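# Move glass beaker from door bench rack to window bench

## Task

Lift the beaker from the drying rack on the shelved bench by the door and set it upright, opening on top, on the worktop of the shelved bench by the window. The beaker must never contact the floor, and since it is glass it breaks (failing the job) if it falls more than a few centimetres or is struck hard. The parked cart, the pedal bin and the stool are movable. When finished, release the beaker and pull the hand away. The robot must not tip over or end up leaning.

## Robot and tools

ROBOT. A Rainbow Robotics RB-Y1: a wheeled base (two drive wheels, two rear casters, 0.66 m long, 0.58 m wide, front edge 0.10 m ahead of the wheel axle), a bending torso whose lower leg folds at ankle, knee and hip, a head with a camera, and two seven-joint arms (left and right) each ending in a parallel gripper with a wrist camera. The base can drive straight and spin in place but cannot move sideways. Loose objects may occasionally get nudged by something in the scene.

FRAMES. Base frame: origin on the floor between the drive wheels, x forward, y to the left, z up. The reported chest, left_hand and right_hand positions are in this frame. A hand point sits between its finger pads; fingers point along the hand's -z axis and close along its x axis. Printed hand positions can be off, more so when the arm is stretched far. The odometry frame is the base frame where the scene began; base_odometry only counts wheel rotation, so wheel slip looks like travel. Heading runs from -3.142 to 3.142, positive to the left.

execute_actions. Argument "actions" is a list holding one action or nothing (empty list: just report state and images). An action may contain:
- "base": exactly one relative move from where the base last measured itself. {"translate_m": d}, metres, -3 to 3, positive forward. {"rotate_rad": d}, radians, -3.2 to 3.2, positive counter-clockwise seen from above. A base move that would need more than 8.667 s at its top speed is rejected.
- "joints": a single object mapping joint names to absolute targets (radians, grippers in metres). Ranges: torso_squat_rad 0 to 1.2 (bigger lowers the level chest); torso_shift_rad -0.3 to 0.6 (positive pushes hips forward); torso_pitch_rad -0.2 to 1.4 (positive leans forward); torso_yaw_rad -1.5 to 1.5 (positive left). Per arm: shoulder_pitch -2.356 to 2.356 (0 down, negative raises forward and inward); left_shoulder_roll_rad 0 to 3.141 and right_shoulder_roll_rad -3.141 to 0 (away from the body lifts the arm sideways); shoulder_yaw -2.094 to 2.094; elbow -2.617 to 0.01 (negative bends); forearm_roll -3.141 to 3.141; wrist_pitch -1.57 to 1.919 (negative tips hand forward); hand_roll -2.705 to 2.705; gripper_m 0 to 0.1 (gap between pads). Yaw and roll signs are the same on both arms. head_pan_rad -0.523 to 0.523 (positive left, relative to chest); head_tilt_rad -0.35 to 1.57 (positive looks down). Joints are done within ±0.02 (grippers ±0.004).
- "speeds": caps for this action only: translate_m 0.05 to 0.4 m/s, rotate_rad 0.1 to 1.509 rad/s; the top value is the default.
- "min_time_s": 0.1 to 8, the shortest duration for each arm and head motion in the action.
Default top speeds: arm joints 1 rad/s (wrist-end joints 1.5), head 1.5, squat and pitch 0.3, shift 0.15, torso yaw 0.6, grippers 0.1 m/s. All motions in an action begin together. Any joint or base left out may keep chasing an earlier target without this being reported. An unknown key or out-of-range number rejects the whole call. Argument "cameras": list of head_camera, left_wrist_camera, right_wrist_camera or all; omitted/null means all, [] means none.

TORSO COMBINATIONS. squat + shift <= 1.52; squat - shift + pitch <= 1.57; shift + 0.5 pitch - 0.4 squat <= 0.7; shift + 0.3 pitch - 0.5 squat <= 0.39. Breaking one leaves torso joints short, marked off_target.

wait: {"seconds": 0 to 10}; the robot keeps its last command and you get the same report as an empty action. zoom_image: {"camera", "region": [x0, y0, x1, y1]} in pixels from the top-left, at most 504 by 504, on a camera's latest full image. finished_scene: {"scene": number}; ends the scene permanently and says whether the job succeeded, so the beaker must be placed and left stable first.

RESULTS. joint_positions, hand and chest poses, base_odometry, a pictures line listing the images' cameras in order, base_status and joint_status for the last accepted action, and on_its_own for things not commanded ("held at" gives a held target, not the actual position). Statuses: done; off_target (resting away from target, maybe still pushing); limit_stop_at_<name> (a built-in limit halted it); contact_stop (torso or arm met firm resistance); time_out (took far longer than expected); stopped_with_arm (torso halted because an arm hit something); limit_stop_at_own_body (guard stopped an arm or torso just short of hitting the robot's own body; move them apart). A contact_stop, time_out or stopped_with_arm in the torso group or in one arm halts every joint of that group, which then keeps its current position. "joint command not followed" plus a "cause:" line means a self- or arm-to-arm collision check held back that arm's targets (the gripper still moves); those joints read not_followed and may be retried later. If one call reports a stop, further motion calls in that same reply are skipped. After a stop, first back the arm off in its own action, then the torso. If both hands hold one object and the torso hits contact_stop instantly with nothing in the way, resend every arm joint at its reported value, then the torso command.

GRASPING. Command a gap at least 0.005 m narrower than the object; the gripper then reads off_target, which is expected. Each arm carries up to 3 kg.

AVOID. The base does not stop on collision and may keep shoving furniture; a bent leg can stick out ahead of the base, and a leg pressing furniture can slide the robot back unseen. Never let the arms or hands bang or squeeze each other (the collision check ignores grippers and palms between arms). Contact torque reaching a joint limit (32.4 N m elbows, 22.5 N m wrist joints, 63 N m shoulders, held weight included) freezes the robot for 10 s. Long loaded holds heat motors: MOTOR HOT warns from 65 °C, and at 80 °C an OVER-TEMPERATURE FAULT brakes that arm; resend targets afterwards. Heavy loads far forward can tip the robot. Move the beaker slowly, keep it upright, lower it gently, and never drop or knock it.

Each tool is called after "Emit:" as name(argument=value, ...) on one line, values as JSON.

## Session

Emit:
execute_actions(actions=[{"joints":{"head_tilt_rad":0.2}}], cameras=["head_camera"])

Scene clock: 0.73 s.
base_odometry: x=+0.000 y=+0.000 heading=+0.000 (m, m, rad; odometry frame)
base_status: not commanded
joint_positions: torso_squat_rad=+0.350 torso_shift_rad=+0.000 torso_pitch_rad=+0.000 torso_yaw_rad=+0.000 left_shoulder_pitch_rad=-0.042 left_shoulder_roll_rad=+0.036 left_shoulder_yaw_rad=+0.014 left_elbow_rad=-0.193 left_forearm_roll_rad=-0.029 left_wrist_pitch_rad=-0.003 left_hand_roll_rad=-0.040 left_gripper_m=+0.100 right_shoulder_pitch_rad=+0.010 right_shoulder_roll_rad=-0.015 right_shoulder_yaw_rad=+0.011 right_elbow_rad=-0.094 right_forearm_roll_rad=-0.044 right_wrist_pitch_rad=+0.006 right_hand_roll_rad=-0.045 right_gripper_m=+0.100 head_pan_rad=-0.001 head_tilt_rad=+0.200
joint_status: all done
chest: x=-0.2281 y=+0.0006 z=+1.2476 quat_wxyz=(+1.000, +0.000, +0.000, +0.000) (m; base frame)
left_hand: x=-0.1037 y=+0.2470 z=+0.5728 quat_wxyz=(+0.992, +0.021, -0.117, -0.036) (m; base frame)
right_hand: x=-0.1906 y=-0.2308 z=+0.5641 quat_wxyz=(+0.998, -0.006, -0.040, -0.041) (m; base frame)
pictures: head_camera
Images, in order (width x height): head_camera 896x504.

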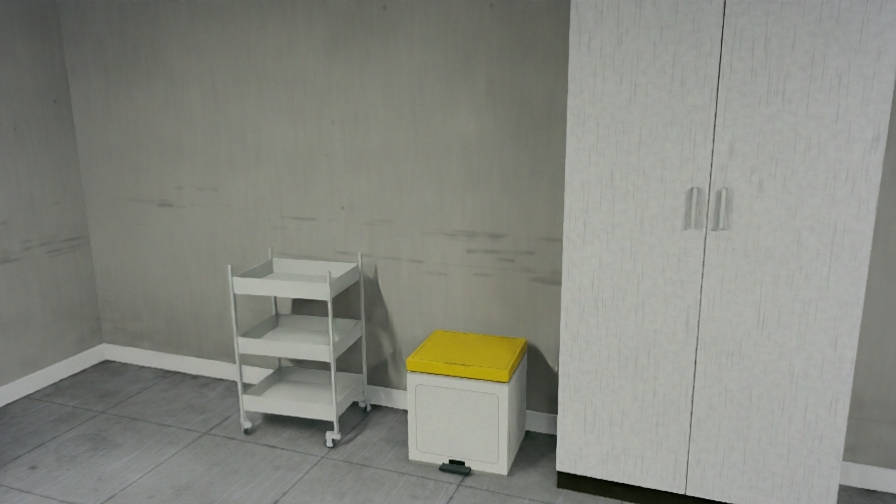

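Emit:
execute_actions(actions=[{"base":{"rotate_rad":-1.9},"joints":{"left_shoulder_pitch_rad":-0.1,"left_shoulder_roll_rad":0,"left_shoulder_yaw_rad":0.03,"left_elbow_rad":-1.7,"left_forearm_roll_rad":0,"left_wrist_pitch_rad":0.16,"left_hand_roll_rad":-1.57}}], cameras=["head_camera","left_wrist_camera"])

Scene clock: 6.33 s.
base_odometry: x=+0.000 y=+0.000 heading=-1.899 (m, m, rad; odometry frame)
base_status: done
joint_positions: torso_squat_rad=+0.350 torso_shift_rad=+0.000 torso_pitch_rad=+0.000 torso_yaw_rad=+0.000 left_shoulder_pitch_rad=-0.100 left_shoulder_roll_rad=+0.000 left_shoulder_yaw_rad=+0.030 left_elbow_rad=-1.700 left_forearm_roll_rad=+0.000 left_wrist_pitch_rad=+0.160 left_hand_roll_rad=-1.570 left_gripper_m=+0.100 right_shoulder_pitch_rad=+0.010 right_shoulder_roll_rad=-0.015 right_shoulder_yaw_rad=+0.011 right_elbow_rad=-0.094 right_forearm_roll_rad=-0.044 right_wrist_pitch_rad=+0.006 right_hand_roll_rad=-0.045 right_gripper_m=+0.100 head_pan_rad=-0.001 head_tilt_rad=+0.200
joint_status: all done
chest: x=-0.2281 y=+0.0006 z=+1.2476 quat_wxyz=(+1.000, +0.000, +0.000, +0.000) (m; base frame)
left_hand: x=+0.3154 y=+0.2177 z=+1.0966 quat_wxyz=(+0.483, +0.514, -0.517, -0.484) (m; base frame)
right_hand: x=-0.1906 y=-0.2309 z=+0.5641 quat_wxyz=(+0.998, -0.006, -0.040, -0.041) (m; base frame)
pictures: head_camera, left_wrist_camera
Images, in order (width x height): head_camera 896x504, left_wrist_camera 644x364.

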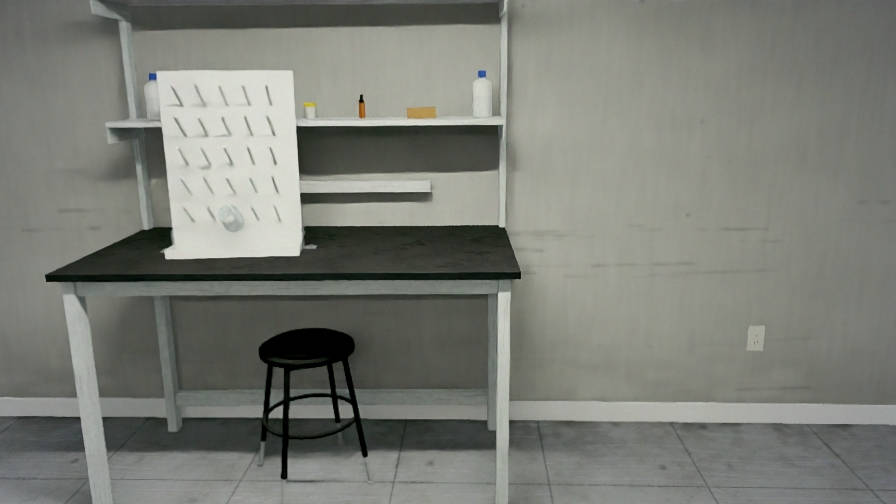

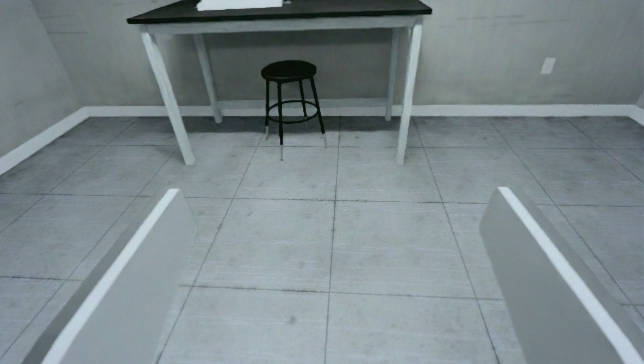

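Emit:
execute_actions(actions=[{"base":{"rotate_rad":0.3}}], cameras=[])

Emit:
execute_actions(actions=[{"base":{"translate_m":1.5},"joints":{"torso_squat_rad":0.48,"head_tilt_rad":0.45,"head_pan_rad":0.2}}], cameras=[])

Emit:
execute_actions(actions=[{"base":{"rotate_rad":-0.2}}], cameras=["head_camera","left_wrist_camera"])

Scene clock: 10.67 s.
base_odometry: x=+0.000 y=+0.000 heading=-1.601 (m, m, rad; odometry frame)
base_status: done
joint_positions: torso_squat_rad=+0.350 torso_shift_rad=+0.000 torso_pitch_rad=+0.000 torso_yaw_rad=+0.000 left_shoulder_pitch_rad=-0.100 left_shoulder_roll_rad=+0.000 left_shoulder_yaw_rad=+0.030 left_elbow_rad=-1.700 left_forearm_roll_rad=+0.000 left_wrist_pitch_rad=+0.160 left_hand_roll_rad=-1.570 left_gripper_m=+0.100 right_shoulder_pitch_rad=+0.010 right_shoulder_roll_rad=-0.015 right_shoulder_yaw_rad=+0.011 right_elbow_rad=-0.094 right_forearm_roll_rad=-0.044 right_wrist_pitch_rad=+0.006 right_hand_roll_rad=-0.045 right_gripper_m=+0.100 head_pan_rad=-0.001 head_tilt_rad=+0.200
joint_status: not commanded
chest: x=-0.2281 y=+0.0006 z=+1.2476 quat_wxyz=(+1.000, +0.000, +0.000, +0.000) (m; base frame)
left_hand: x=+0.3154 y=+0.2176 z=+1.0965 quat_wxyz=(+0.483, +0.514, -0.517, -0.484) (m; base frame)
right_hand: x=-0.1906 y=-0.2309 z=+0.5641 quat_wxyz=(+0.998, -0.006, -0.040, -0.041) (m; base frame)
pictures: none
No camera images: the call's "cameras" was empty. Leave "cameras" out to get every camera's image.

Scene clock: 15.90 s.
base_odometry: x=-0.047 y=-1.499 heading=-1.603 (m, m, rad; odometry frame)
base_status: done
joint_positions: torso_squat_rad=+0.480 torso_shift_rad=+0.000 torso_pitch_rad=+0.000 torso_yaw_rad=+0.000 left_shoulder_pitch_rad=-0.100 left_shoulder_roll_rad=+0.000 left_shoulder_yaw_rad=+0.030 left_elbow_rad=-1.700 left_forearm_roll_rad=+0.000 left_wrist_pitch_rad=+0.160 left_hand_roll_rad=-1.570 left_gripper_m=+0.100 right_shoulder_pitch_rad=+0.010 right_shoulder_roll_rad=-0.015 right_shoulder_yaw_rad=+0.011 right_elbow_rad=-0.094 right_forearm_roll_rad=-0.044 right_wrist_pitch_rad=+0.006 right_hand_roll_rad=-0.045 right_gripper_m=+0.100 head_pan_rad=+0.200 head_tilt_rad=+0.450
joint_status: all done
chest: x=-0.2281 y=+0.0006 z=+1.2108 quat_wxyz=(+1.000, +0.000, +0.000, +0.000) (m; base frame)
left_hand: x=+0.3154 y=+0.2176 z=+1.0598 quat_wxyz=(+0.484, +0.514, -0.517, -0.484) (m; base frame)
right_hand: x=-0.1906 y=-0.2309 z=+0.5273 quat_wxyz=(+0.998, -0.006, -0.040, -0.041) (m; base frame)
pictures: none
No camera images: the call's "cameras" was empty. Leave "cameras" out to get every camera's image.

Scene clock: 17.53 s.
base_odometry: x=-0.047 y=-1.500 heading=-1.802 (m, m, rad; odometry frame)
base_status: done
joint_positions: torso_squat_rad=+0.480 torso_shift_rad=+0.000 torso_pitch_rad=+0.000 torso_yaw_rad=+0.000 left_shoulder_pitch_rad=-0.100 left_shoulder_roll_rad=+0.000 left_shoulder_yaw_rad=+0.030 left_elbow_rad=-1.700 left_forearm_roll_rad=+0.000 left_wrist_pitch_rad=+0.160 left_hand_roll_rad=-1.570 left_gripper_m=+0.100 right_shoulder_pitch_rad=+0.010 right_shoulder_roll_rad=-0.015 right_shoulder_yaw_rad=+0.011 right_elbow_rad=-0.094 right_forearm_roll_rad=-0.044 right_wrist_pitch_rad=+0.006 right_hand_roll_rad=-0.045 right_gripper_m=+0.100 head_pan_rad=+0.200 head_tilt_rad=+0.450
joint_status: not commanded
chest: x=-0.2281 y=+0.0006 z=+1.2108 quat_wxyz=(+1.000, +0.000, +0.000, +0.000) (m; base frame)
left_hand: x=+0.3154 y=+0.2176 z=+1.0598 quat_wxyz=(+0.484, +0.514, -0.517, -0.484) (m; base frame)
right_hand: x=-0.1906 y=-0.2309 z=+0.5273 quat_wxyz=(+0.998, -0.006, -0.040, -0.041) (m; base frame)
pictures: head_camera, left_wrist_camera
Images, in order (width x height): head_camera 896x504, left_wrist_camera 644x364.

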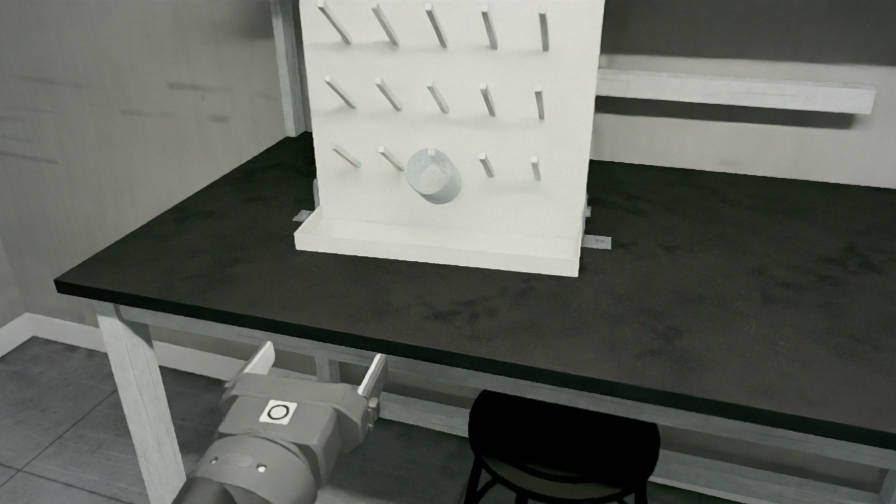

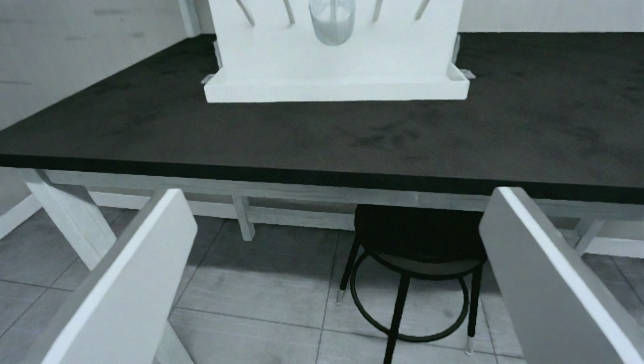

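Well aligned.

Emit:
execute_actions(actions=[{"base":{"translate_m":0.33}}], cameras=["head_camera","left_wrist_camera"])

Scene clock: 20.20 s.
base_odometry: x=-0.123 y=-1.821 heading=-1.803 (m, m, rad; odometry frame)
base_status: done
joint_positions: torso_squat_rad=+0.480 torso_shift_rad=+0.000 torso_pitch_rad=+0.000 torso_yaw_rad=+0.000 left_shoulder_pitch_rad=-0.100 left_shoulder_roll_rad=+0.000 left_shoulder_yaw_rad=+0.030 left_elbow_rad=-1.700 left_forearm_roll_rad=+0.000 left_wrist_pitch_rad=+0.160 left_hand_roll_rad=-1.570 left_gripper_m=+0.100 right_shoulder_pitch_rad=+0.010 right_shoulder_roll_rad=-0.015 right_shoulder_yaw_rad=+0.011 right_elbow_rad=-0.094 right_forearm_roll_rad=-0.044 right_wrist_pitch_rad=+0.006 right_hand_roll_rad=-0.045 right_gripper_m=+0.100 head_pan_rad=+0.200 head_tilt_rad=+0.450
joint_status: not commanded
chest: x=-0.2281 y=+0.0006 z=+1.2108 quat_wxyz=(+1.000, +0.000, +0.000, +0.000) (m; base frame)
left_hand: x=+0.3154 y=+0.2176 z=+1.0598 quat_wxyz=(+0.484, +0.514, -0.517, -0.484) (m; base frame)
right_hand: x=-0.1906 y=-0.2309 z=+0.5273 quat_wxyz=(+0.998, -0.006, -0.040, -0.041) (m; base frame)
pictures: head_camera, left_wrist_camera
Images, in order (width x height): head_camera 896x504, left_wrist_camera 644x364.

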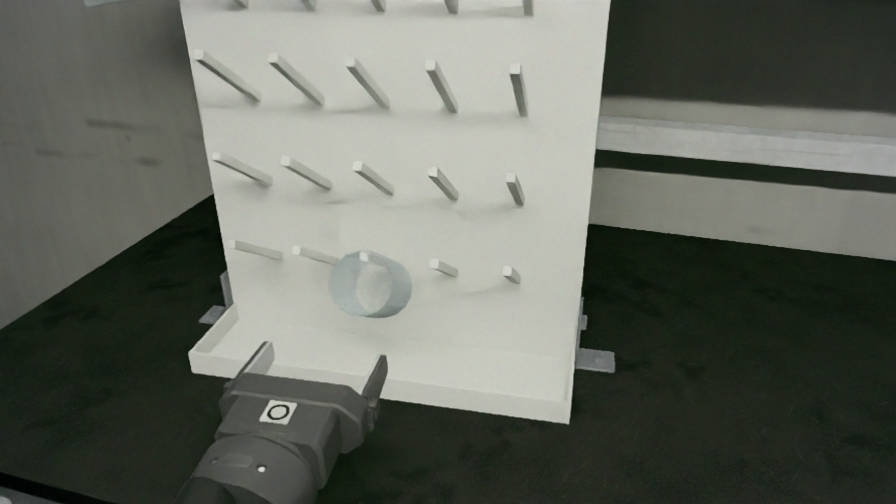

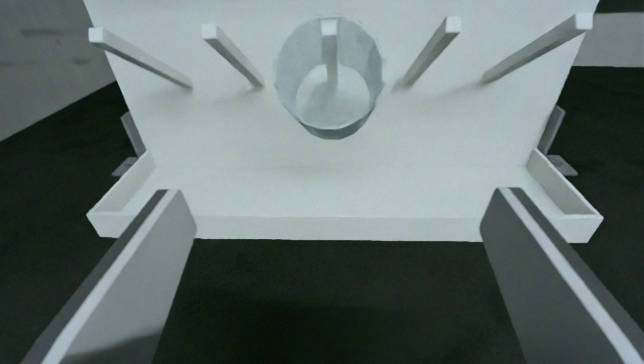

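Emit:
execute_actions(actions=[{"base":{"translate_m":0.12},"speeds":{"translate_m":0.12},"joints":{"torso_squat_rad":0.5,"left_shoulder_yaw_rad":0.04}}], cameras=["left_wrist_camera","right_wrist_camera"])

Scene clock: 22.97 s.
base_odometry: x=-0.151 y=-1.938 heading=-1.803 (m, m, rad; odometry frame)
base_status: done
joint_positions: torso_squat_rad=+0.500 torso_shift_rad=+0.000 torso_pitch_rad=+0.000 torso_yaw_rad=+0.000 left_shoulder_pitch_rad=-0.100 left_shoulder_roll_rad=+0.000 left_shoulder_yaw_rad=+0.040 left_elbow_rad=-1.700 left_forearm_roll_rad=+0.000 left_wrist_pitch_rad=+0.160 left_hand_roll_rad=-1.570 left_gripper_m=+0.100 right_shoulder_pitch_rad=+0.010 right_shoulder_roll_rad=-0.015 right_shoulder_yaw_rad=+0.011 right_elbow_rad=-0.094 right_forearm_roll_rad=-0.044 right_wrist_pitch_rad=+0.006 right_hand_roll_rad=-0.045 right_gripper_m=+0.100 head_pan_rad=+0.200 head_tilt_rad=+0.450
joint_status: all done
chest: x=-0.2281 y=+0.0006 z=+1.2042 quat_wxyz=(+1.000, +0.000, +0.000, +0.000) (m; base frame)
left_hand: x=+0.3154 y=+0.2227 z=+1.0532 quat_wxyz=(+0.486, +0.516, -0.515, -0.482) (m; base frame)
right_hand: x=-0.1906 y=-0.2309 z=+0.5207 quat_wxyz=(+0.998, -0.006, -0.040, -0.041) (m; base frame)
pictures: left_wrist_camera, right_wrist_camera
Images, in order (width x height): left_wrist_camera 644x364, right_wrist_camera 644x364.

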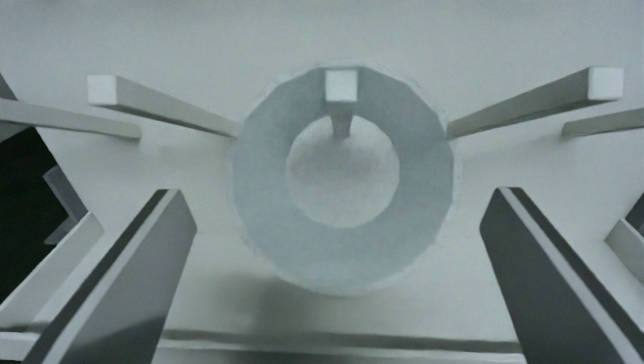

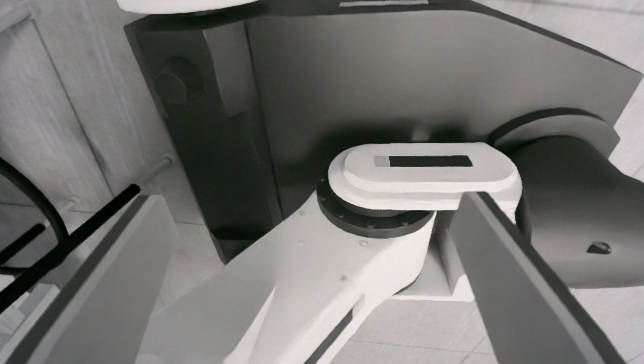

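Emit:
execute_actions(actions=[{"joints":{"torso_shift_rad":0.065}}], cameras=[])

Emit:
execute_actions(actions=[{"joints":{"left_gripper_m":0.058}}], cameras=["left_wrist_camera"])

Scene clock: 24.77 s.
base_odometry: x=-0.151 y=-1.938 heading=-1.803 (m, m, rad; odometry frame)
base_status: not commanded
joint_positions: torso_squat_rad=+0.500 torso_shift_rad=+0.065 torso_pitch_rad=+0.000 torso_yaw_rad=+0.000 left_shoulder_pitch_rad=-0.100 left_shoulder_roll_rad=+0.000 left_shoulder_yaw_rad=+0.040 left_elbow_rad=-1.700 left_forearm_roll_rad=+0.000 left_wrist_pitch_rad=+0.160 left_hand_roll_rad=-1.570 left_gripper_m=+0.100 right_shoulder_pitch_rad=+0.010 right_shoulder_roll_rad=-0.015 right_shoulder_yaw_rad=+0.011 right_elbow_rad=-0.094 right_forearm_roll_rad=-0.044 right_wrist_pitch_rad=+0.006 right_hand_roll_rad=-0.045 right_gripper_m=+0.100 head_pan_rad=+0.200 head_tilt_rad=+0.450
joint_status: all done
chest: x=-0.1881 y=+0.0006 z=+1.2029 quat_wxyz=(+1.000, +0.000, +0.000, +0.000) (m; base frame)
left_hand: x=+0.3554 y=+0.2227 z=+1.0518 quat_wxyz=(+0.486, +0.516, -0.515, -0.482) (m; base frame)
right_hand: x=-0.1507 y=-0.2309 z=+0.5194 quat_wxyz=(+0.998, -0.006, -0.040, -0.041) (m; base frame)
pictures: none
No camera images: the call's "cameras" was empty. Leave "cameras" out to get every camera's image.

Scene clock: 25.67 s.
base_odometry: x=-0.151 y=-1.938 heading=-1.803 (m, m, rad; odometry frame)
base_status: not commanded
joint_positions: torso_squat_rad=+0.500 torso_shift_rad=+0.065 torso_pitch_rad=+0.000 torso_yaw_rad=+0.000 left_shoulder_pitch_rad=-0.100 left_shoulder_roll_rad=+0.000 left_shoulder_yaw_rad=+0.040 left_elbow_rad=-1.700 left_forearm_roll_rad=+0.000 left_wrist_pitch_rad=+0.160 left_hand_roll_rad=-1.570 left_gripper_m=+0.069 right_shoulder_pitch_rad=+0.010 right_shoulder_roll_rad=-0.015 right_shoulder_yaw_rad=+0.011 right_elbow_rad=-0.094 right_forearm_roll_rad=-0.044 right_wrist_pitch_rad=+0.006 right_hand_roll_rad=-0.045 right_gripper_m=+0.100 head_pan_rad=+0.200 head_tilt_rad=+0.450
joint_status: left_gripper_m off_target (ended at +0.069, target +0.058)
chest: x=-0.1881 y=+0.0006 z=+1.2029 quat_wxyz=(+1.000, +0.000, +0.000, +0.000) (m; base frame)
left_hand: x=+0.3554 y=+0.2227 z=+1.0518 quat_wxyz=(+0.486, +0.516, -0.515, -0.482) (m; base frame)
right_hand: x=-0.1507 y=-0.2309 z=+0.5194 quat_wxyz=(+0.998, -0.006, -0.040, -0.041) (m; base frame)
pictures: left_wrist_camera
Images, in order (width x height): left_wrist_camera 644x364.

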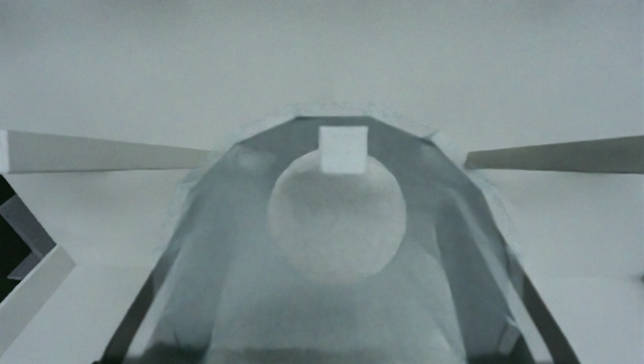

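Emit:
execute_actions(actions=[{"base":{"translate_m":-0.08},"speeds":{"translate_m":0.06},"joints":{"torso_squat_rad":0.2}}], cameras=["left_wrist_camera"])

Emit:
execute_actions(actions=[{"base":{"translate_m":-0.6},"joints":{"head_tilt_rad":0.2,"head_pan_rad":0.0,"torso_shift_rad":0}}], cameras=["left_wrist_camera"])

Emit:
execute_actions(actions=[{"base":{"rotate_rad":-3.1}}], cameras=["head_camera","left_wrist_camera"])

Scene clock: 28.43 s.
base_odometry: x=-0.132 y=-1.860 heading=-1.803 (m, m, rad; odometry frame)
base_status: done
joint_positions: torso_squat_rad=+0.200 torso_shift_rad=+0.065 torso_pitch_rad=+0.000 torso_yaw_rad=+0.000 left_shoulder_pitch_rad=-0.100 left_shoulder_roll_rad=+0.000 left_shoulder_yaw_rad=+0.040 left_elbow_rad=-1.700 left_forearm_roll_rad=+0.000 left_wrist_pitch_rad=+0.160 left_hand_roll_rad=-1.570 left_gripper_m=+0.069 right_shoulder_pitch_rad=+0.010 right_shoulder_roll_rad=-0.015 right_shoulder_yaw_rad=+0.011 right_elbow_rad=-0.094 right_forearm_roll_rad=-0.044 right_wrist_pitch_rad=+0.006 right_hand_roll_rad=-0.045 right_gripper_m=+0.100 head_pan_rad=+0.200 head_tilt_rad=+0.450
joint_status: all done
chest: x=-0.1834 y=+0.0006 z=+1.2745 quat_wxyz=(+1.000, +0.000, +0.000, +0.000) (m; base frame)
left_hand: x=+0.3600 y=+0.2228 z=+1.1235 quat_wxyz=(+0.486, +0.516, -0.515, -0.482) (m; base frame)
right_hand: x=-0.1460 y=-0.2308 z=+0.5910 quat_wxyz=(+0.998, -0.006, -0.040, -0.041) (m; base frame)
pictures: left_wrist_camera
Images, in order (width x height): left_wrist_camera 644x364.

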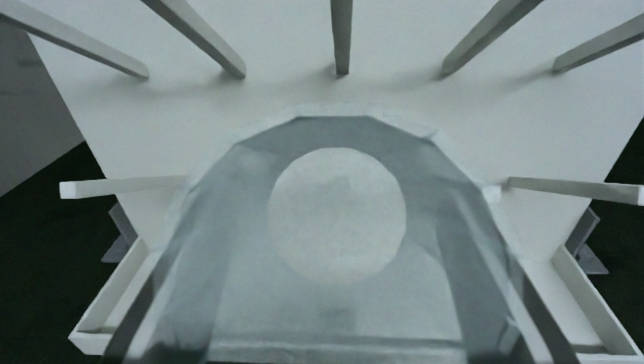

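Scene clock: 31.60 s.
base_odometry: x=+0.006 y=-1.276 heading=-1.805 (m, m, rad; odometry frame)
base_status: done
joint_positions: torso_squat_rad=+0.200 torso_shift_rad=+0.000 torso_pitch_rad=+0.000 torso_yaw_rad=+0.000 left_shoulder_pitch_rad=-0.100 left_shoulder_roll_rad=+0.000 left_shoulder_yaw_rad=+0.040 left_elbow_rad=-1.700 left_forearm_roll_rad=+0.000 left_wrist_pitch_rad=+0.160 left_hand_roll_rad=-1.570 left_gripper_m=+0.069 right_shoulder_pitch_rad=+0.010 right_shoulder_roll_rad=-0.015 right_shoulder_yaw_rad=+0.011 right_elbow_rad=-0.094 right_forearm_roll_rad=-0.044 right_wrist_pitch_rad=+0.006 right_hand_roll_rad=-0.045 right_gripper_m=+0.100 head_pan_rad=+0.000 head_tilt_rad=+0.200
joint_status: all done
chest: x=-0.2280 y=+0.0006 z=+1.2760 quat_wxyz=(+1.000, +0.000, +0.000, +0.000) (m; base frame)
left_hand: x=+0.3154 y=+0.2228 z=+1.1248 quat_wxyz=(+0.486, +0.516, -0.515, -0.482) (m; base frame)
right_hand: x=-0.1905 y=-0.2308 z=+0.5925 quat_wxyz=(+0.998, -0.006, -0.040, -0.041) (m; base frame)
pictures: left_wrist_camera
Images, in order (width x height): left_wrist_camera 644x364.

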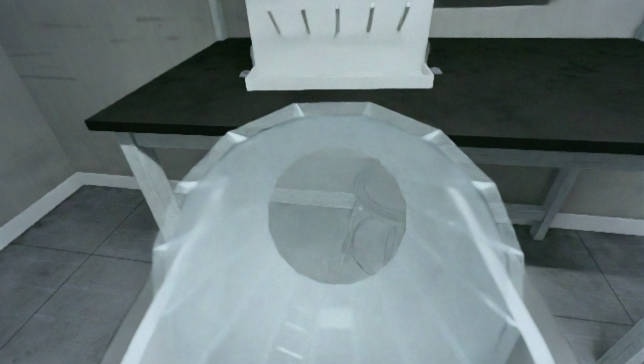

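Scene clock: 37.03 s.
base_odometry: x=+0.006 y=-1.276 heading=+1.379 (m, m, rad; odometry frame)
base_status: done
joint_positions: torso_squat_rad=+0.200 torso_shift_rad=+0.000 torso_pitch_rad=+0.000 torso_yaw_rad=+0.000 left_shoulder_pitch_rad=-0.100 left_shoulder_roll_rad=+0.000 left_shoulder_yaw_rad=+0.040 left_elbow_rad=-1.700 left_forearm_roll_rad=+0.000 left_wrist_pitch_rad=+0.160 left_hand_roll_rad=-1.570 left_gripper_m=+0.069 right_shoulder_pitch_rad=+0.010 right_shoulder_roll_rad=-0.015 right_shoulder_yaw_rad=+0.011 right_elbow_rad=-0.094 right_forearm_roll_rad=-0.044 right_wrist_pitch_rad=+0.006 right_hand_roll_rad=-0.045 right_gripper_m=+0.100 head_pan_rad=+0.000 head_tilt_rad=+0.200
joint_status: not commanded
chest: x=-0.2281 y=+0.0006 z=+1.2760 quat_wxyz=(+1.000, +0.000, +0.000, +0.000) (m; base frame)
left_hand: x=+0.3154 y=+0.2228 z=+1.1248 quat_wxyz=(+0.486, +0.516, -0.515, -0.482) (m; base frame)
right_hand: x=-0.1905 y=-0.2308 z=+0.5925 quat_wxyz=(+0.998, -0.006, -0.040, -0.041) (m; base frame)
pictures: head_camera, left_wrist_camera
Images, in order (width x height): head_camera 896x504, left_wrist_camera 644x364.

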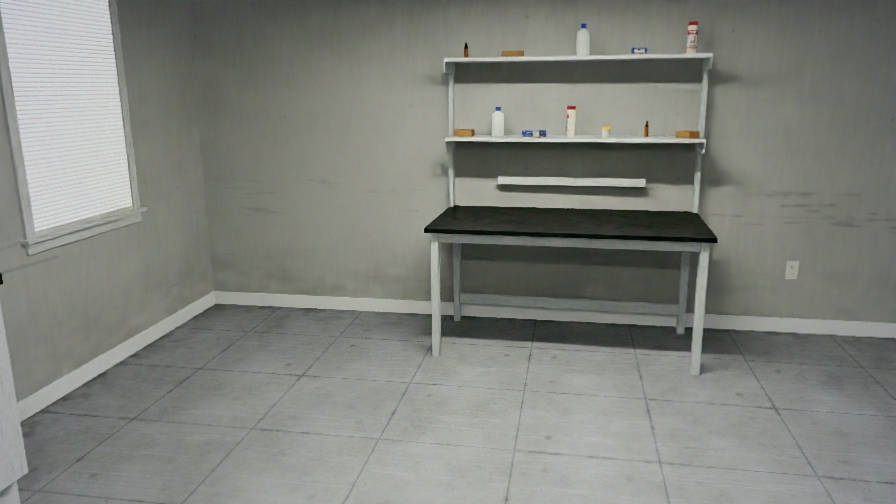

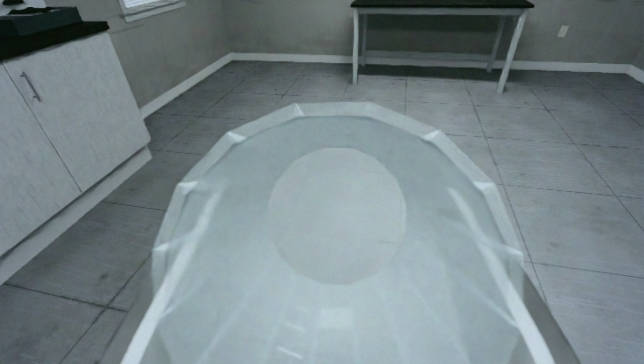

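Emit:
execute_actions(actions=[{"base":{"rotate_rad":-0.17}}], cameras=[])

Emit:
execute_actions(actions=[{"base":{"translate_m":3.0},"joints":{"torso_squat_rad":0.4,"left_wrist_pitch_rad":1.16,"left_shoulder_pitch_rad":-0.4,"left_elbow_rad":-1.42,"left_shoulder_yaw_rad":0.1,"head_tilt_rad":0.8,"head_pan_rad":0.2},"min_time_s":3}], cameras=["head_camera","left_wrist_camera"])

Scene clock: 40.23 s.
base_odometry: x=+0.006 y=-1.276 heading=+1.210 (m, m, rad; odometry frame)
base_status: done
joint_positions: torso_squat_rad=+0.200 torso_shift_rad=+0.000 torso_pitch_rad=+0.000 torso_yaw_rad=+0.000 left_shoulder_pitch_rad=-0.100 left_shoulder_roll_rad=+0.000 left_shoulder_yaw_rad=+0.040 left_elbow_rad=-1.700 left_forearm_roll_rad=+0.000 left_wrist_pitch_rad=+0.160 left_hand_roll_rad=-1.570 left_gripper_m=+0.069 right_shoulder_pitch_rad=+0.010 right_shoulder_roll_rad=-0.015 right_shoulder_yaw_rad=+0.011 right_elbow_rad=-0.094 right_forearm_roll_rad=-0.044 right_wrist_pitch_rad=+0.006 right_hand_roll_rad=-0.045 right_gripper_m=+0.100 head_pan_rad=+0.000 head_tilt_rad=+0.200
joint_status: not commanded
chest: x=-0.2280 y=+0.0006 z=+1.2760 quat_wxyz=(+1.000, +0.000, +0.000, +0.000) (m; base frame)
left_hand: x=+0.3154 y=+0.2228 z=+1.1248 quat_wxyz=(+0.486, +0.516, -0.515, -0.482) (m; base frame)
right_hand: x=-0.1905 y=-0.2308 z=+0.5925 quat_wxyz=(+0.998, -0.006, -0.040, -0.041) (m; base frame)
pictures: none
No camera images: the call's "cameras" was empty. Leave "cameras" out to get every camera's image.

Scene clock: 49.27 s.
base_odometry: x=+1.068 y=+1.530 heading=+1.209 (m, m, rad; odometry frame)
base_status: done
joint_positions: torso_squat_rad=+0.400 torso_shift_rad=+0.000 torso_pitch_rad=+0.000 torso_yaw_rad=+0.000 left_shoulder_pitch_rad=-0.400 left_shoulder_roll_rad=+0.000 left_shoulder_yaw_rad=+0.100 left_elbow_rad=-1.420 left_forearm_roll_rad=+0.000 left_wrist_pitch_rad=+1.160 left_hand_roll_rad=-1.570 left_gripper_m=+0.069 right_shoulder_pitch_rad=+0.010 right_shoulder_roll_rad=-0.015 right_shoulder_yaw_rad=+0.011 right_elbow_rad=-0.094 right_forearm_roll_rad=-0.044 right_wrist_pitch_rad=+0.006 right_hand_roll_rad=-0.045 right_gripper_m=+0.100 head_pan_rad=+0.200 head_tilt_rad=+0.800
joint_status: all done
chest: x=-0.2280 y=+0.0006 z=+1.2347 quat_wxyz=(+1.000, +0.000, +0.000, +0.000) (m; base frame)
left_hand: x=+0.2948 y=+0.1943 z=+0.9103 quat_wxyz=(+0.659, +0.212, -0.229, -0.684) (m; base frame)
right_hand: x=-0.1905 y=-0.2309 z=+0.5512 quat_wxyz=(+0.998, -0.006, -0.040, -0.041) (m; base frame)
pictures: head_camera, left_wrist_camera
Images, in order (width x height): head_camera 896x504, left_wrist_camera 644x364.

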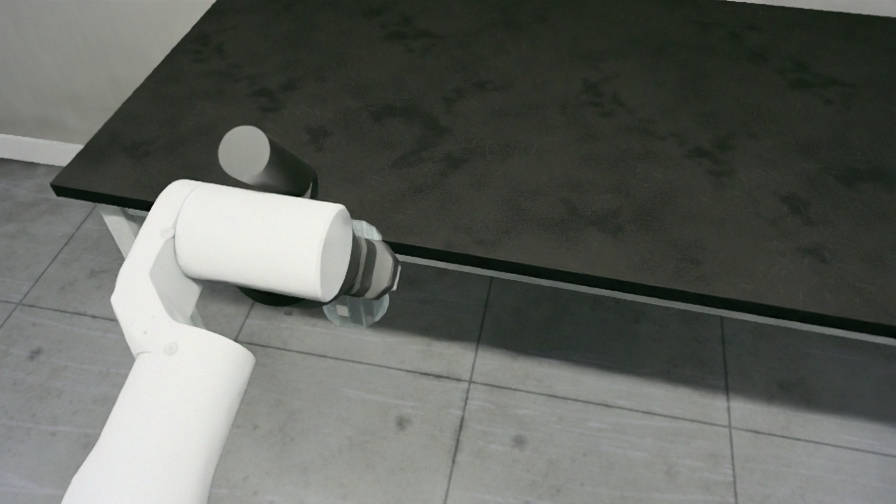

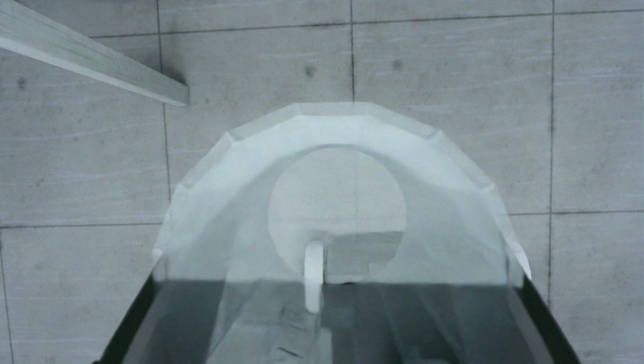

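Emit:
execute_actions(actions=[{"base":{"translate_m":0.26},"joints":{"torso_squat_rad":0.52}}], cameras=["left_wrist_camera"])

Emit:
execute_actions(actions=[{"joints":{"torso_squat_rad":0.6}}], cameras=["head_camera","left_wrist_camera"])

Scene clock: 52.33 s.
base_odometry: x=+1.160 y=+1.773 heading=+1.208 (m, m, rad; odometry frame)
base_status: done
joint_positions: torso_squat_rad=+0.520 torso_shift_rad=+0.000 torso_pitch_rad=+0.000 torso_yaw_rad=+0.000 left_shoulder_pitch_rad=-0.400 left_shoulder_roll_rad=+0.000 left_shoulder_yaw_rad=+0.100 left_elbow_rad=-1.420 left_forearm_roll_rad=+0.000 left_wrist_pitch_rad=+1.160 left_hand_roll_rad=-1.570 left_gripper_m=+0.069 right_shoulder_pitch_rad=+0.010 right_shoulder_roll_rad=-0.015 right_shoulder_yaw_rad=+0.011 right_elbow_rad=-0.094 right_forearm_roll_rad=-0.044 right_wrist_pitch_rad=+0.006 right_hand_roll_rad=-0.045 right_gripper_m=+0.100 head_pan_rad=+0.200 head_tilt_rad=+0.800
joint_status: all done
chest: x=-0.2279 y=+0.0006 z=+1.1974 quat_wxyz=(+1.000, +0.000, +0.000, +0.000) (m; base frame)
left_hand: x=+0.2948 y=+0.1942 z=+0.8730 quat_wxyz=(+0.659, +0.212, -0.229, -0.684) (m; base frame)
right_hand: x=-0.1905 y=-0.2309 z=+0.5139 quat_wxyz=(+0.998, -0.006, -0.040, -0.041) (m; base frame)
pictures: left_wrist_camera
Images, in order (width x height): left_wrist_camera 644x364.

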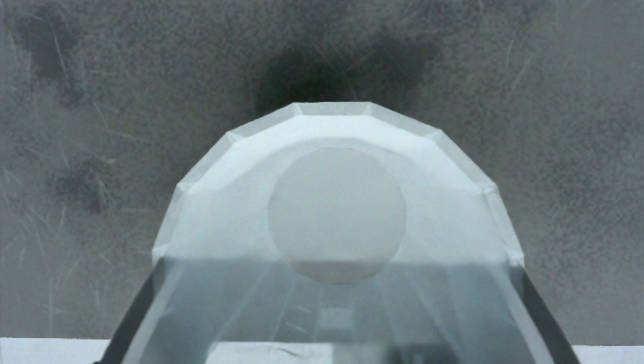

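Scene clock: 53.37 s.
base_odometry: x=+1.160 y=+1.773 heading=+1.208 (m, m, rad; odometry frame)
base_status: not commanded
joint_positions: torso_squat_rad=+0.600 torso_shift_rad=+0.000 torso_pitch_rad=+0.000 torso_yaw_rad=+0.000 left_shoulder_pitch_rad=-0.400 left_shoulder_roll_rad=+0.000 left_shoulder_yaw_rad=+0.100 left_elbow_rad=-1.420 left_forearm_roll_rad=+0.000 left_wrist_pitch_rad=+1.160 left_hand_roll_rad=-1.570 left_gripper_m=+0.069 right_shoulder_pitch_rad=+0.010 right_shoulder_roll_rad=-0.015 right_shoulder_yaw_rad=+0.011 right_elbow_rad=-0.094 right_forearm_roll_rad=-0.044 right_wrist_pitch_rad=+0.006 right_hand_roll_rad=-0.045 right_gripper_m=+0.100 head_pan_rad=+0.200 head_tilt_rad=+0.800
joint_status: all done
chest: x=-0.2281 y=+0.0006 z=+1.1677 quat_wxyz=(+1.000, +0.000, +0.000, +0.000) (m; base frame)
left_hand: x=+0.2948 y=+0.1942 z=+0.8434 quat_wxyz=(+0.659, +0.212, -0.229, -0.684) (m; base frame)
right_hand: x=-0.1905 y=-0.2309 z=+0.4842 quat_wxyz=(+0.998, -0.006, -0.040, -0.041) (m; base frame)
pictures: head_camera, left_wrist_camera
Images, in order (width x height): head_camera 896x504, left_wrist_camera 644x364.

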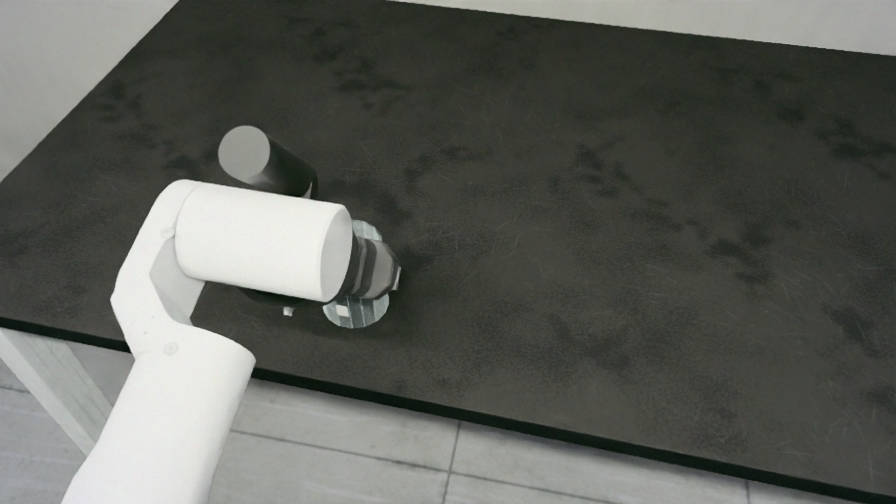

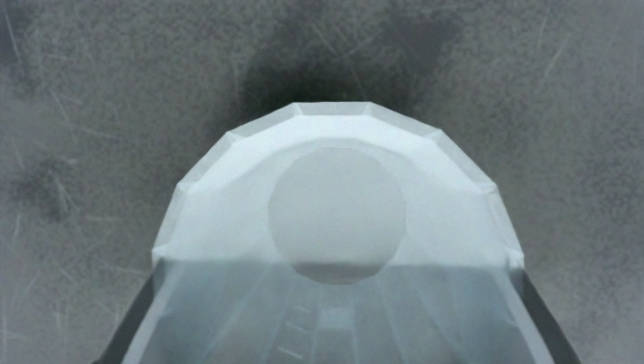

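Emit:
execute_actions(actions=[{"base":{"translate_m":-0.025},"joints":{"torso_squat_rad":0.628}}], cameras=[])

Emit:
execute_actions(actions=[{"joints":{"torso_squat_rad":0.642}}], cameras=["left_wrist_camera"])

Scene clock: 56.47 s.
base_odometry: x=+1.151 y=+1.749 heading=+1.208 (m, m, rad; odometry frame)
base_status: done
joint_positions: torso_squat_rad=+0.628 torso_shift_rad=+0.000 torso_pitch_rad=+0.000 torso_yaw_rad=+0.000 left_shoulder_pitch_rad=-0.400 left_shoulder_roll_rad=+0.000 left_shoulder_yaw_rad=+0.100 left_elbow_rad=-1.420 left_forearm_roll_rad=+0.000 left_wrist_pitch_rad=+1.160 left_hand_roll_rad=-1.570 left_gripper_m=+0.069 right_shoulder_pitch_rad=+0.010 right_shoulder_roll_rad=-0.015 right_shoulder_yaw_rad=+0.011 right_elbow_rad=-0.094 right_forearm_roll_rad=-0.044 right_wrist_pitch_rad=+0.006 right_hand_roll_rad=-0.045 right_gripper_m=+0.100 head_pan_rad=+0.200 head_tilt_rad=+0.800
joint_status: all done
chest: x=-0.2280 y=+0.0006 z=+1.1564 quat_wxyz=(+1.000, +0.000, +0.000, +0.000) (m; base frame)
left_hand: x=+0.2947 y=+0.1942 z=+0.8320 quat_wxyz=(+0.659, +0.212, -0.229, -0.684) (m; base frame)
right_hand: x=-0.1905 y=-0.2309 z=+0.4729 quat_wxyz=(+0.998, -0.006, -0.040, -0.041) (m; base frame)
pictures: none
No camera images: the call's "cameras" was empty. Leave "cameras" out to get every camera's image.

Scene clock: 57.07 s.
base_odometry: x=+1.151 y=+1.749 heading=+1.208 (m, m, rad; odometry frame)
base_status: not commanded
joint_positions: torso_squat_rad=+0.642 torso_shift_rad=+0.000 torso_pitch_rad=+0.000 torso_yaw_rad=+0.000 left_shoulder_pitch_rad=-0.401 left_shoulder_roll_rad=+0.000 left_shoulder_yaw_rad=+0.100 left_elbow_rad=-1.421 left_forearm_roll_rad=+0.000 left_wrist_pitch_rad=+1.160 left_hand_roll_rad=-1.570 left_gripper_m=+0.069 right_shoulder_pitch_rad=+0.010 right_shoulder_roll_rad=-0.015 right_shoulder_yaw_rad=+0.011 right_elbow_rad=-0.094 right_forearm_roll_rad=-0.044 right_wrist_pitch_rad=+0.006 right_hand_roll_rad=-0.045 right_gripper_m=+0.100 head_pan_rad=+0.200 head_tilt_rad=+0.800
joint_status: all done
chest: x=-0.2282 y=+0.0006 z=+1.1505 quat_wxyz=(+1.000, +0.000, +0.000, +0.000) (m; base frame)
left_hand: x=+0.2952 y=+0.1941 z=+0.8271 quat_wxyz=(+0.659, +0.213, -0.230, -0.684) (m; base frame)
right_hand: x=-0.1905 y=-0.2309 z=+0.4671 quat_wxyz=(+0.998, -0.006, -0.040, -0.041) (m; base frame)
pictures: left_wrist_camera
Images, in order (width x height): left_wrist_camera 644x364.

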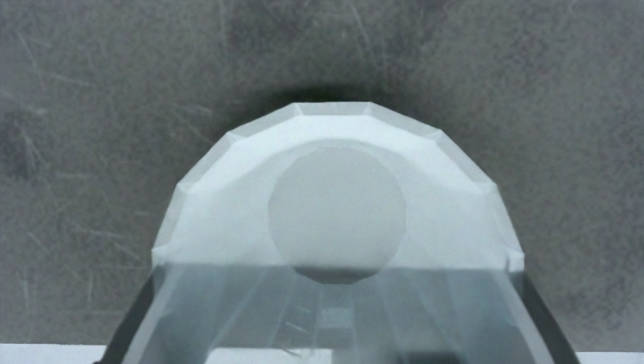

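Emit:
execute_actions(actions=[{"joints":{"left_gripper_m":0.1}}], cameras=[])

Emit:
execute_actions(actions=[{"base":{"translate_m":-0.2}}], cameras=[])

Emit:
execute_actions(actions=[{"joints":{"torso_squat_rad":0.92,"left_elbow_rad":-1.0,"left_wrist_pitch_rad":-0.32,"head_tilt_rad":0.6,"head_pan_rad":0.25},"min_time_s":1.2}], cameras=[])

Emit:
execute_actions(actions=[{"base":{"translate_m":0.1},"speeds":{"translate_m":0.1}}], cameras=["head_camera","left_wrist_camera"])

Scene clock: 59.97 s.
base_odometry: x=+1.151 y=+1.749 heading=+1.208 (m, m, rad; odometry frame)
base_status: not commanded
joint_positions: torso_squat_rad=+0.642 torso_shift_rad=+0.000 torso_pitch_rad=+0.000 torso_yaw_rad=+0.000 left_shoulder_pitch_rad=-0.400 left_shoulder_roll_rad=+0.000 left_shoulder_yaw_rad=+0.100 left_elbow_rad=-1.420 left_forearm_roll_rad=+0.000 left_wrist_pitch_rad=+1.160 left_hand_roll_rad=-1.570 left_gripper_m=+0.099 right_shoulder_pitch_rad=+0.010 right_shoulder_roll_rad=-0.015 right_shoulder_yaw_rad=+0.011 right_elbow_rad=-0.094 right_forearm_roll_rad=-0.044 right_wrist_pitch_rad=+0.006 right_hand_roll_rad=-0.045 right_gripper_m=+0.100 head_pan_rad=+0.200 head_tilt_rad=+0.800
joint_status: all done
chest: x=-0.2281 y=+0.0006 z=+1.1505 quat_wxyz=(+1.000, +0.000, +0.000, +0.000) (m; base frame)
left_hand: x=+0.2950 y=+0.1942 z=+0.8267 quat_wxyz=(+0.659, +0.212, -0.230, -0.684) (m; base frame)
right_hand: x=-0.1905 y=-0.2309 z=+0.4671 quat_wxyz=(+0.998, -0.006, -0.040, -0.041) (m; base frame)
pictures: none
No camera images: the call's "cameras" was empty. Leave "cameras" out to get every camera's image.

Scene clock: 62.10 s.
base_odometry: x=+1.080 y=+1.563 heading=+1.207 (m, m, rad; odometry frame)
base_status: done
joint_positions: torso_squat_rad=+0.642 torso_shift_rad=+0.000 torso_pitch_rad=+0.000 torso_yaw_rad=+0.000 left_shoulder_pitch_rad=-0.400 left_shoulder_roll_rad=+0.000 left_shoulder_yaw_rad=+0.100 left_elbow_rad=-1.420 left_forearm_roll_rad=+0.000 left_wrist_pitch_rad=+1.160 left_hand_roll_rad=-1.570 left_gripper_m=+0.099 right_shoulder_pitch_rad=+0.010 right_shoulder_roll_rad=-0.015 right_shoulder_yaw_rad=+0.011 right_elbow_rad=-0.094 right_forearm_roll_rad=-0.044 right_wrist_pitch_rad=+0.006 right_hand_roll_rad=-0.045 right_gripper_m=+0.100 head_pan_rad=+0.200 head_tilt_rad=+0.800
joint_status: not commanded
chest: x=-0.2280 y=+0.0005 z=+1.1506 quat_wxyz=(+1.000, +0.000, +0.000, +0.000) (m; base frame)
left_hand: x=+0.2949 y=+0.1942 z=+0.8264 quat_wxyz=(+0.659, +0.212, -0.230, -0.684) (m; base frame)
right_hand: x=-0.1906 y=-0.2309 z=+0.4671 quat_wxyz=(+0.998, -0.006, -0.040, -0.041) (m; base frame)
pictures: none
No camera images: the call's "cameras" was empty. Leave "cameras" out to get every camera's image.

Scene clock: 63.80 s.
base_odometry: x=+1.080 y=+1.563 heading=+1.207 (m, m, rad; odometry frame)
base_status: not commanded
joint_positions: torso_squat_rad=+0.920 torso_shift_rad=+0.000 torso_pitch_rad=+0.000 torso_yaw_rad=+0.000 left_shoulder_pitch_rad=-0.400 left_shoulder_roll_rad=+0.000 left_shoulder_yaw_rad=+0.100 left_elbow_rad=-1.000 left_forearm_roll_rad=+0.000 left_wrist_pitch_rad=-0.320 left_hand_roll_rad=-1.570 left_gripper_m=+0.099 right_shoulder_pitch_rad=+0.010 right_shoulder_roll_rad=-0.015 right_shoulder_yaw_rad=+0.011 right_elbow_rad=-0.094 right_forearm_roll_rad=-0.044 right_wrist_pitch_rad=+0.006 right_hand_roll_rad=-0.045 right_gripper_m=+0.100 head_pan_rad=+0.250 head_tilt_rad=+0.600
joint_status: all done
chest: x=-0.2281 y=+0.0005 z=+1.0140 quat_wxyz=(+1.000, +0.000, +0.000, +0.000) (m; base frame)
left_hand: x=+0.3753 y=+0.1921 z=+0.7971 quat_wxyz=(+0.462, +0.516, -0.544, -0.474) (m; base frame)
right_hand: x=-0.1905 y=-0.2310 z=+0.3305 quat_wxyz=(+0.998, -0.006, -0.040, -0.041) (m; base frame)
pictures: none
No camera images: the call's "cameras" was empty. Leave "cameras" out to get every camera's image.

Scene clock: 65.53 s.
base_odometry: x=+1.116 y=+1.656 heading=+1.206 (m, m, rad; odometry frame)
base_status: done
joint_positions: torso_squat_rad=+0.920 torso_shift_rad=+0.000 torso_pitch_rad=+0.000 torso_yaw_rad=+0.000 left_shoulder_pitch_rad=-0.400 left_shoulder_roll_rad=+0.000 left_shoulder_yaw_rad=+0.100 left_elbow_rad=-1.000 left_forearm_roll_rad=+0.000 left_wrist_pitch_rad=-0.320 left_hand_roll_rad=-1.570 left_gripper_m=+0.099 right_shoulder_pitch_rad=+0.010 right_shoulder_roll_rad=-0.015 right_shoulder_yaw_rad=+0.011 right_elbow_rad=-0.094 right_forearm_roll_rad=-0.044 right_wrist_pitch_rad=+0.006 right_hand_roll_rad=-0.045 right_gripper_m=+0.100 head_pan_rad=+0.250 head_tilt_rad=+0.600
joint_status: not commanded
chest: x=-0.2280 y=+0.0005 z=+1.0140 quat_wxyz=(+1.000, +0.000, +0.000, +0.000) (m; base frame)
left_hand: x=+0.3754 y=+0.1921 z=+0.7971 quat_wxyz=(+0.462, +0.516, -0.544, -0.474) (m; base frame)
right_hand: x=-0.1906 y=-0.2310 z=+0.3305 quat_wxyz=(+0.998, -0.006, -0.040, -0.041) (m; base frame)
pictures: head_camera, left_wrist_camera
Images, in order (width x height): head_camera 896x504, left_wrist_camera 644x364.

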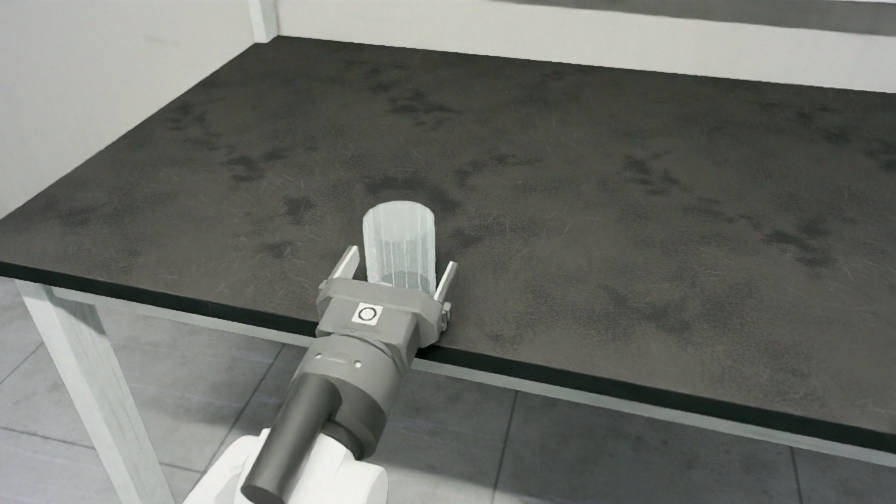

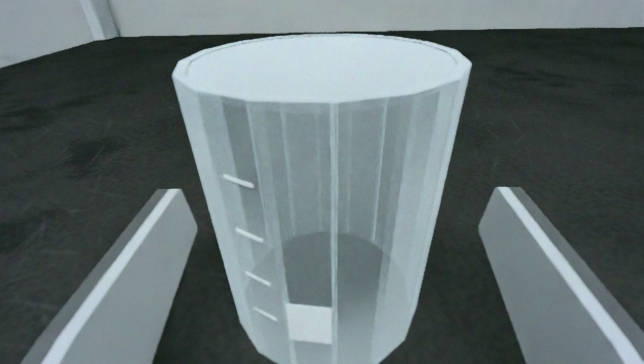

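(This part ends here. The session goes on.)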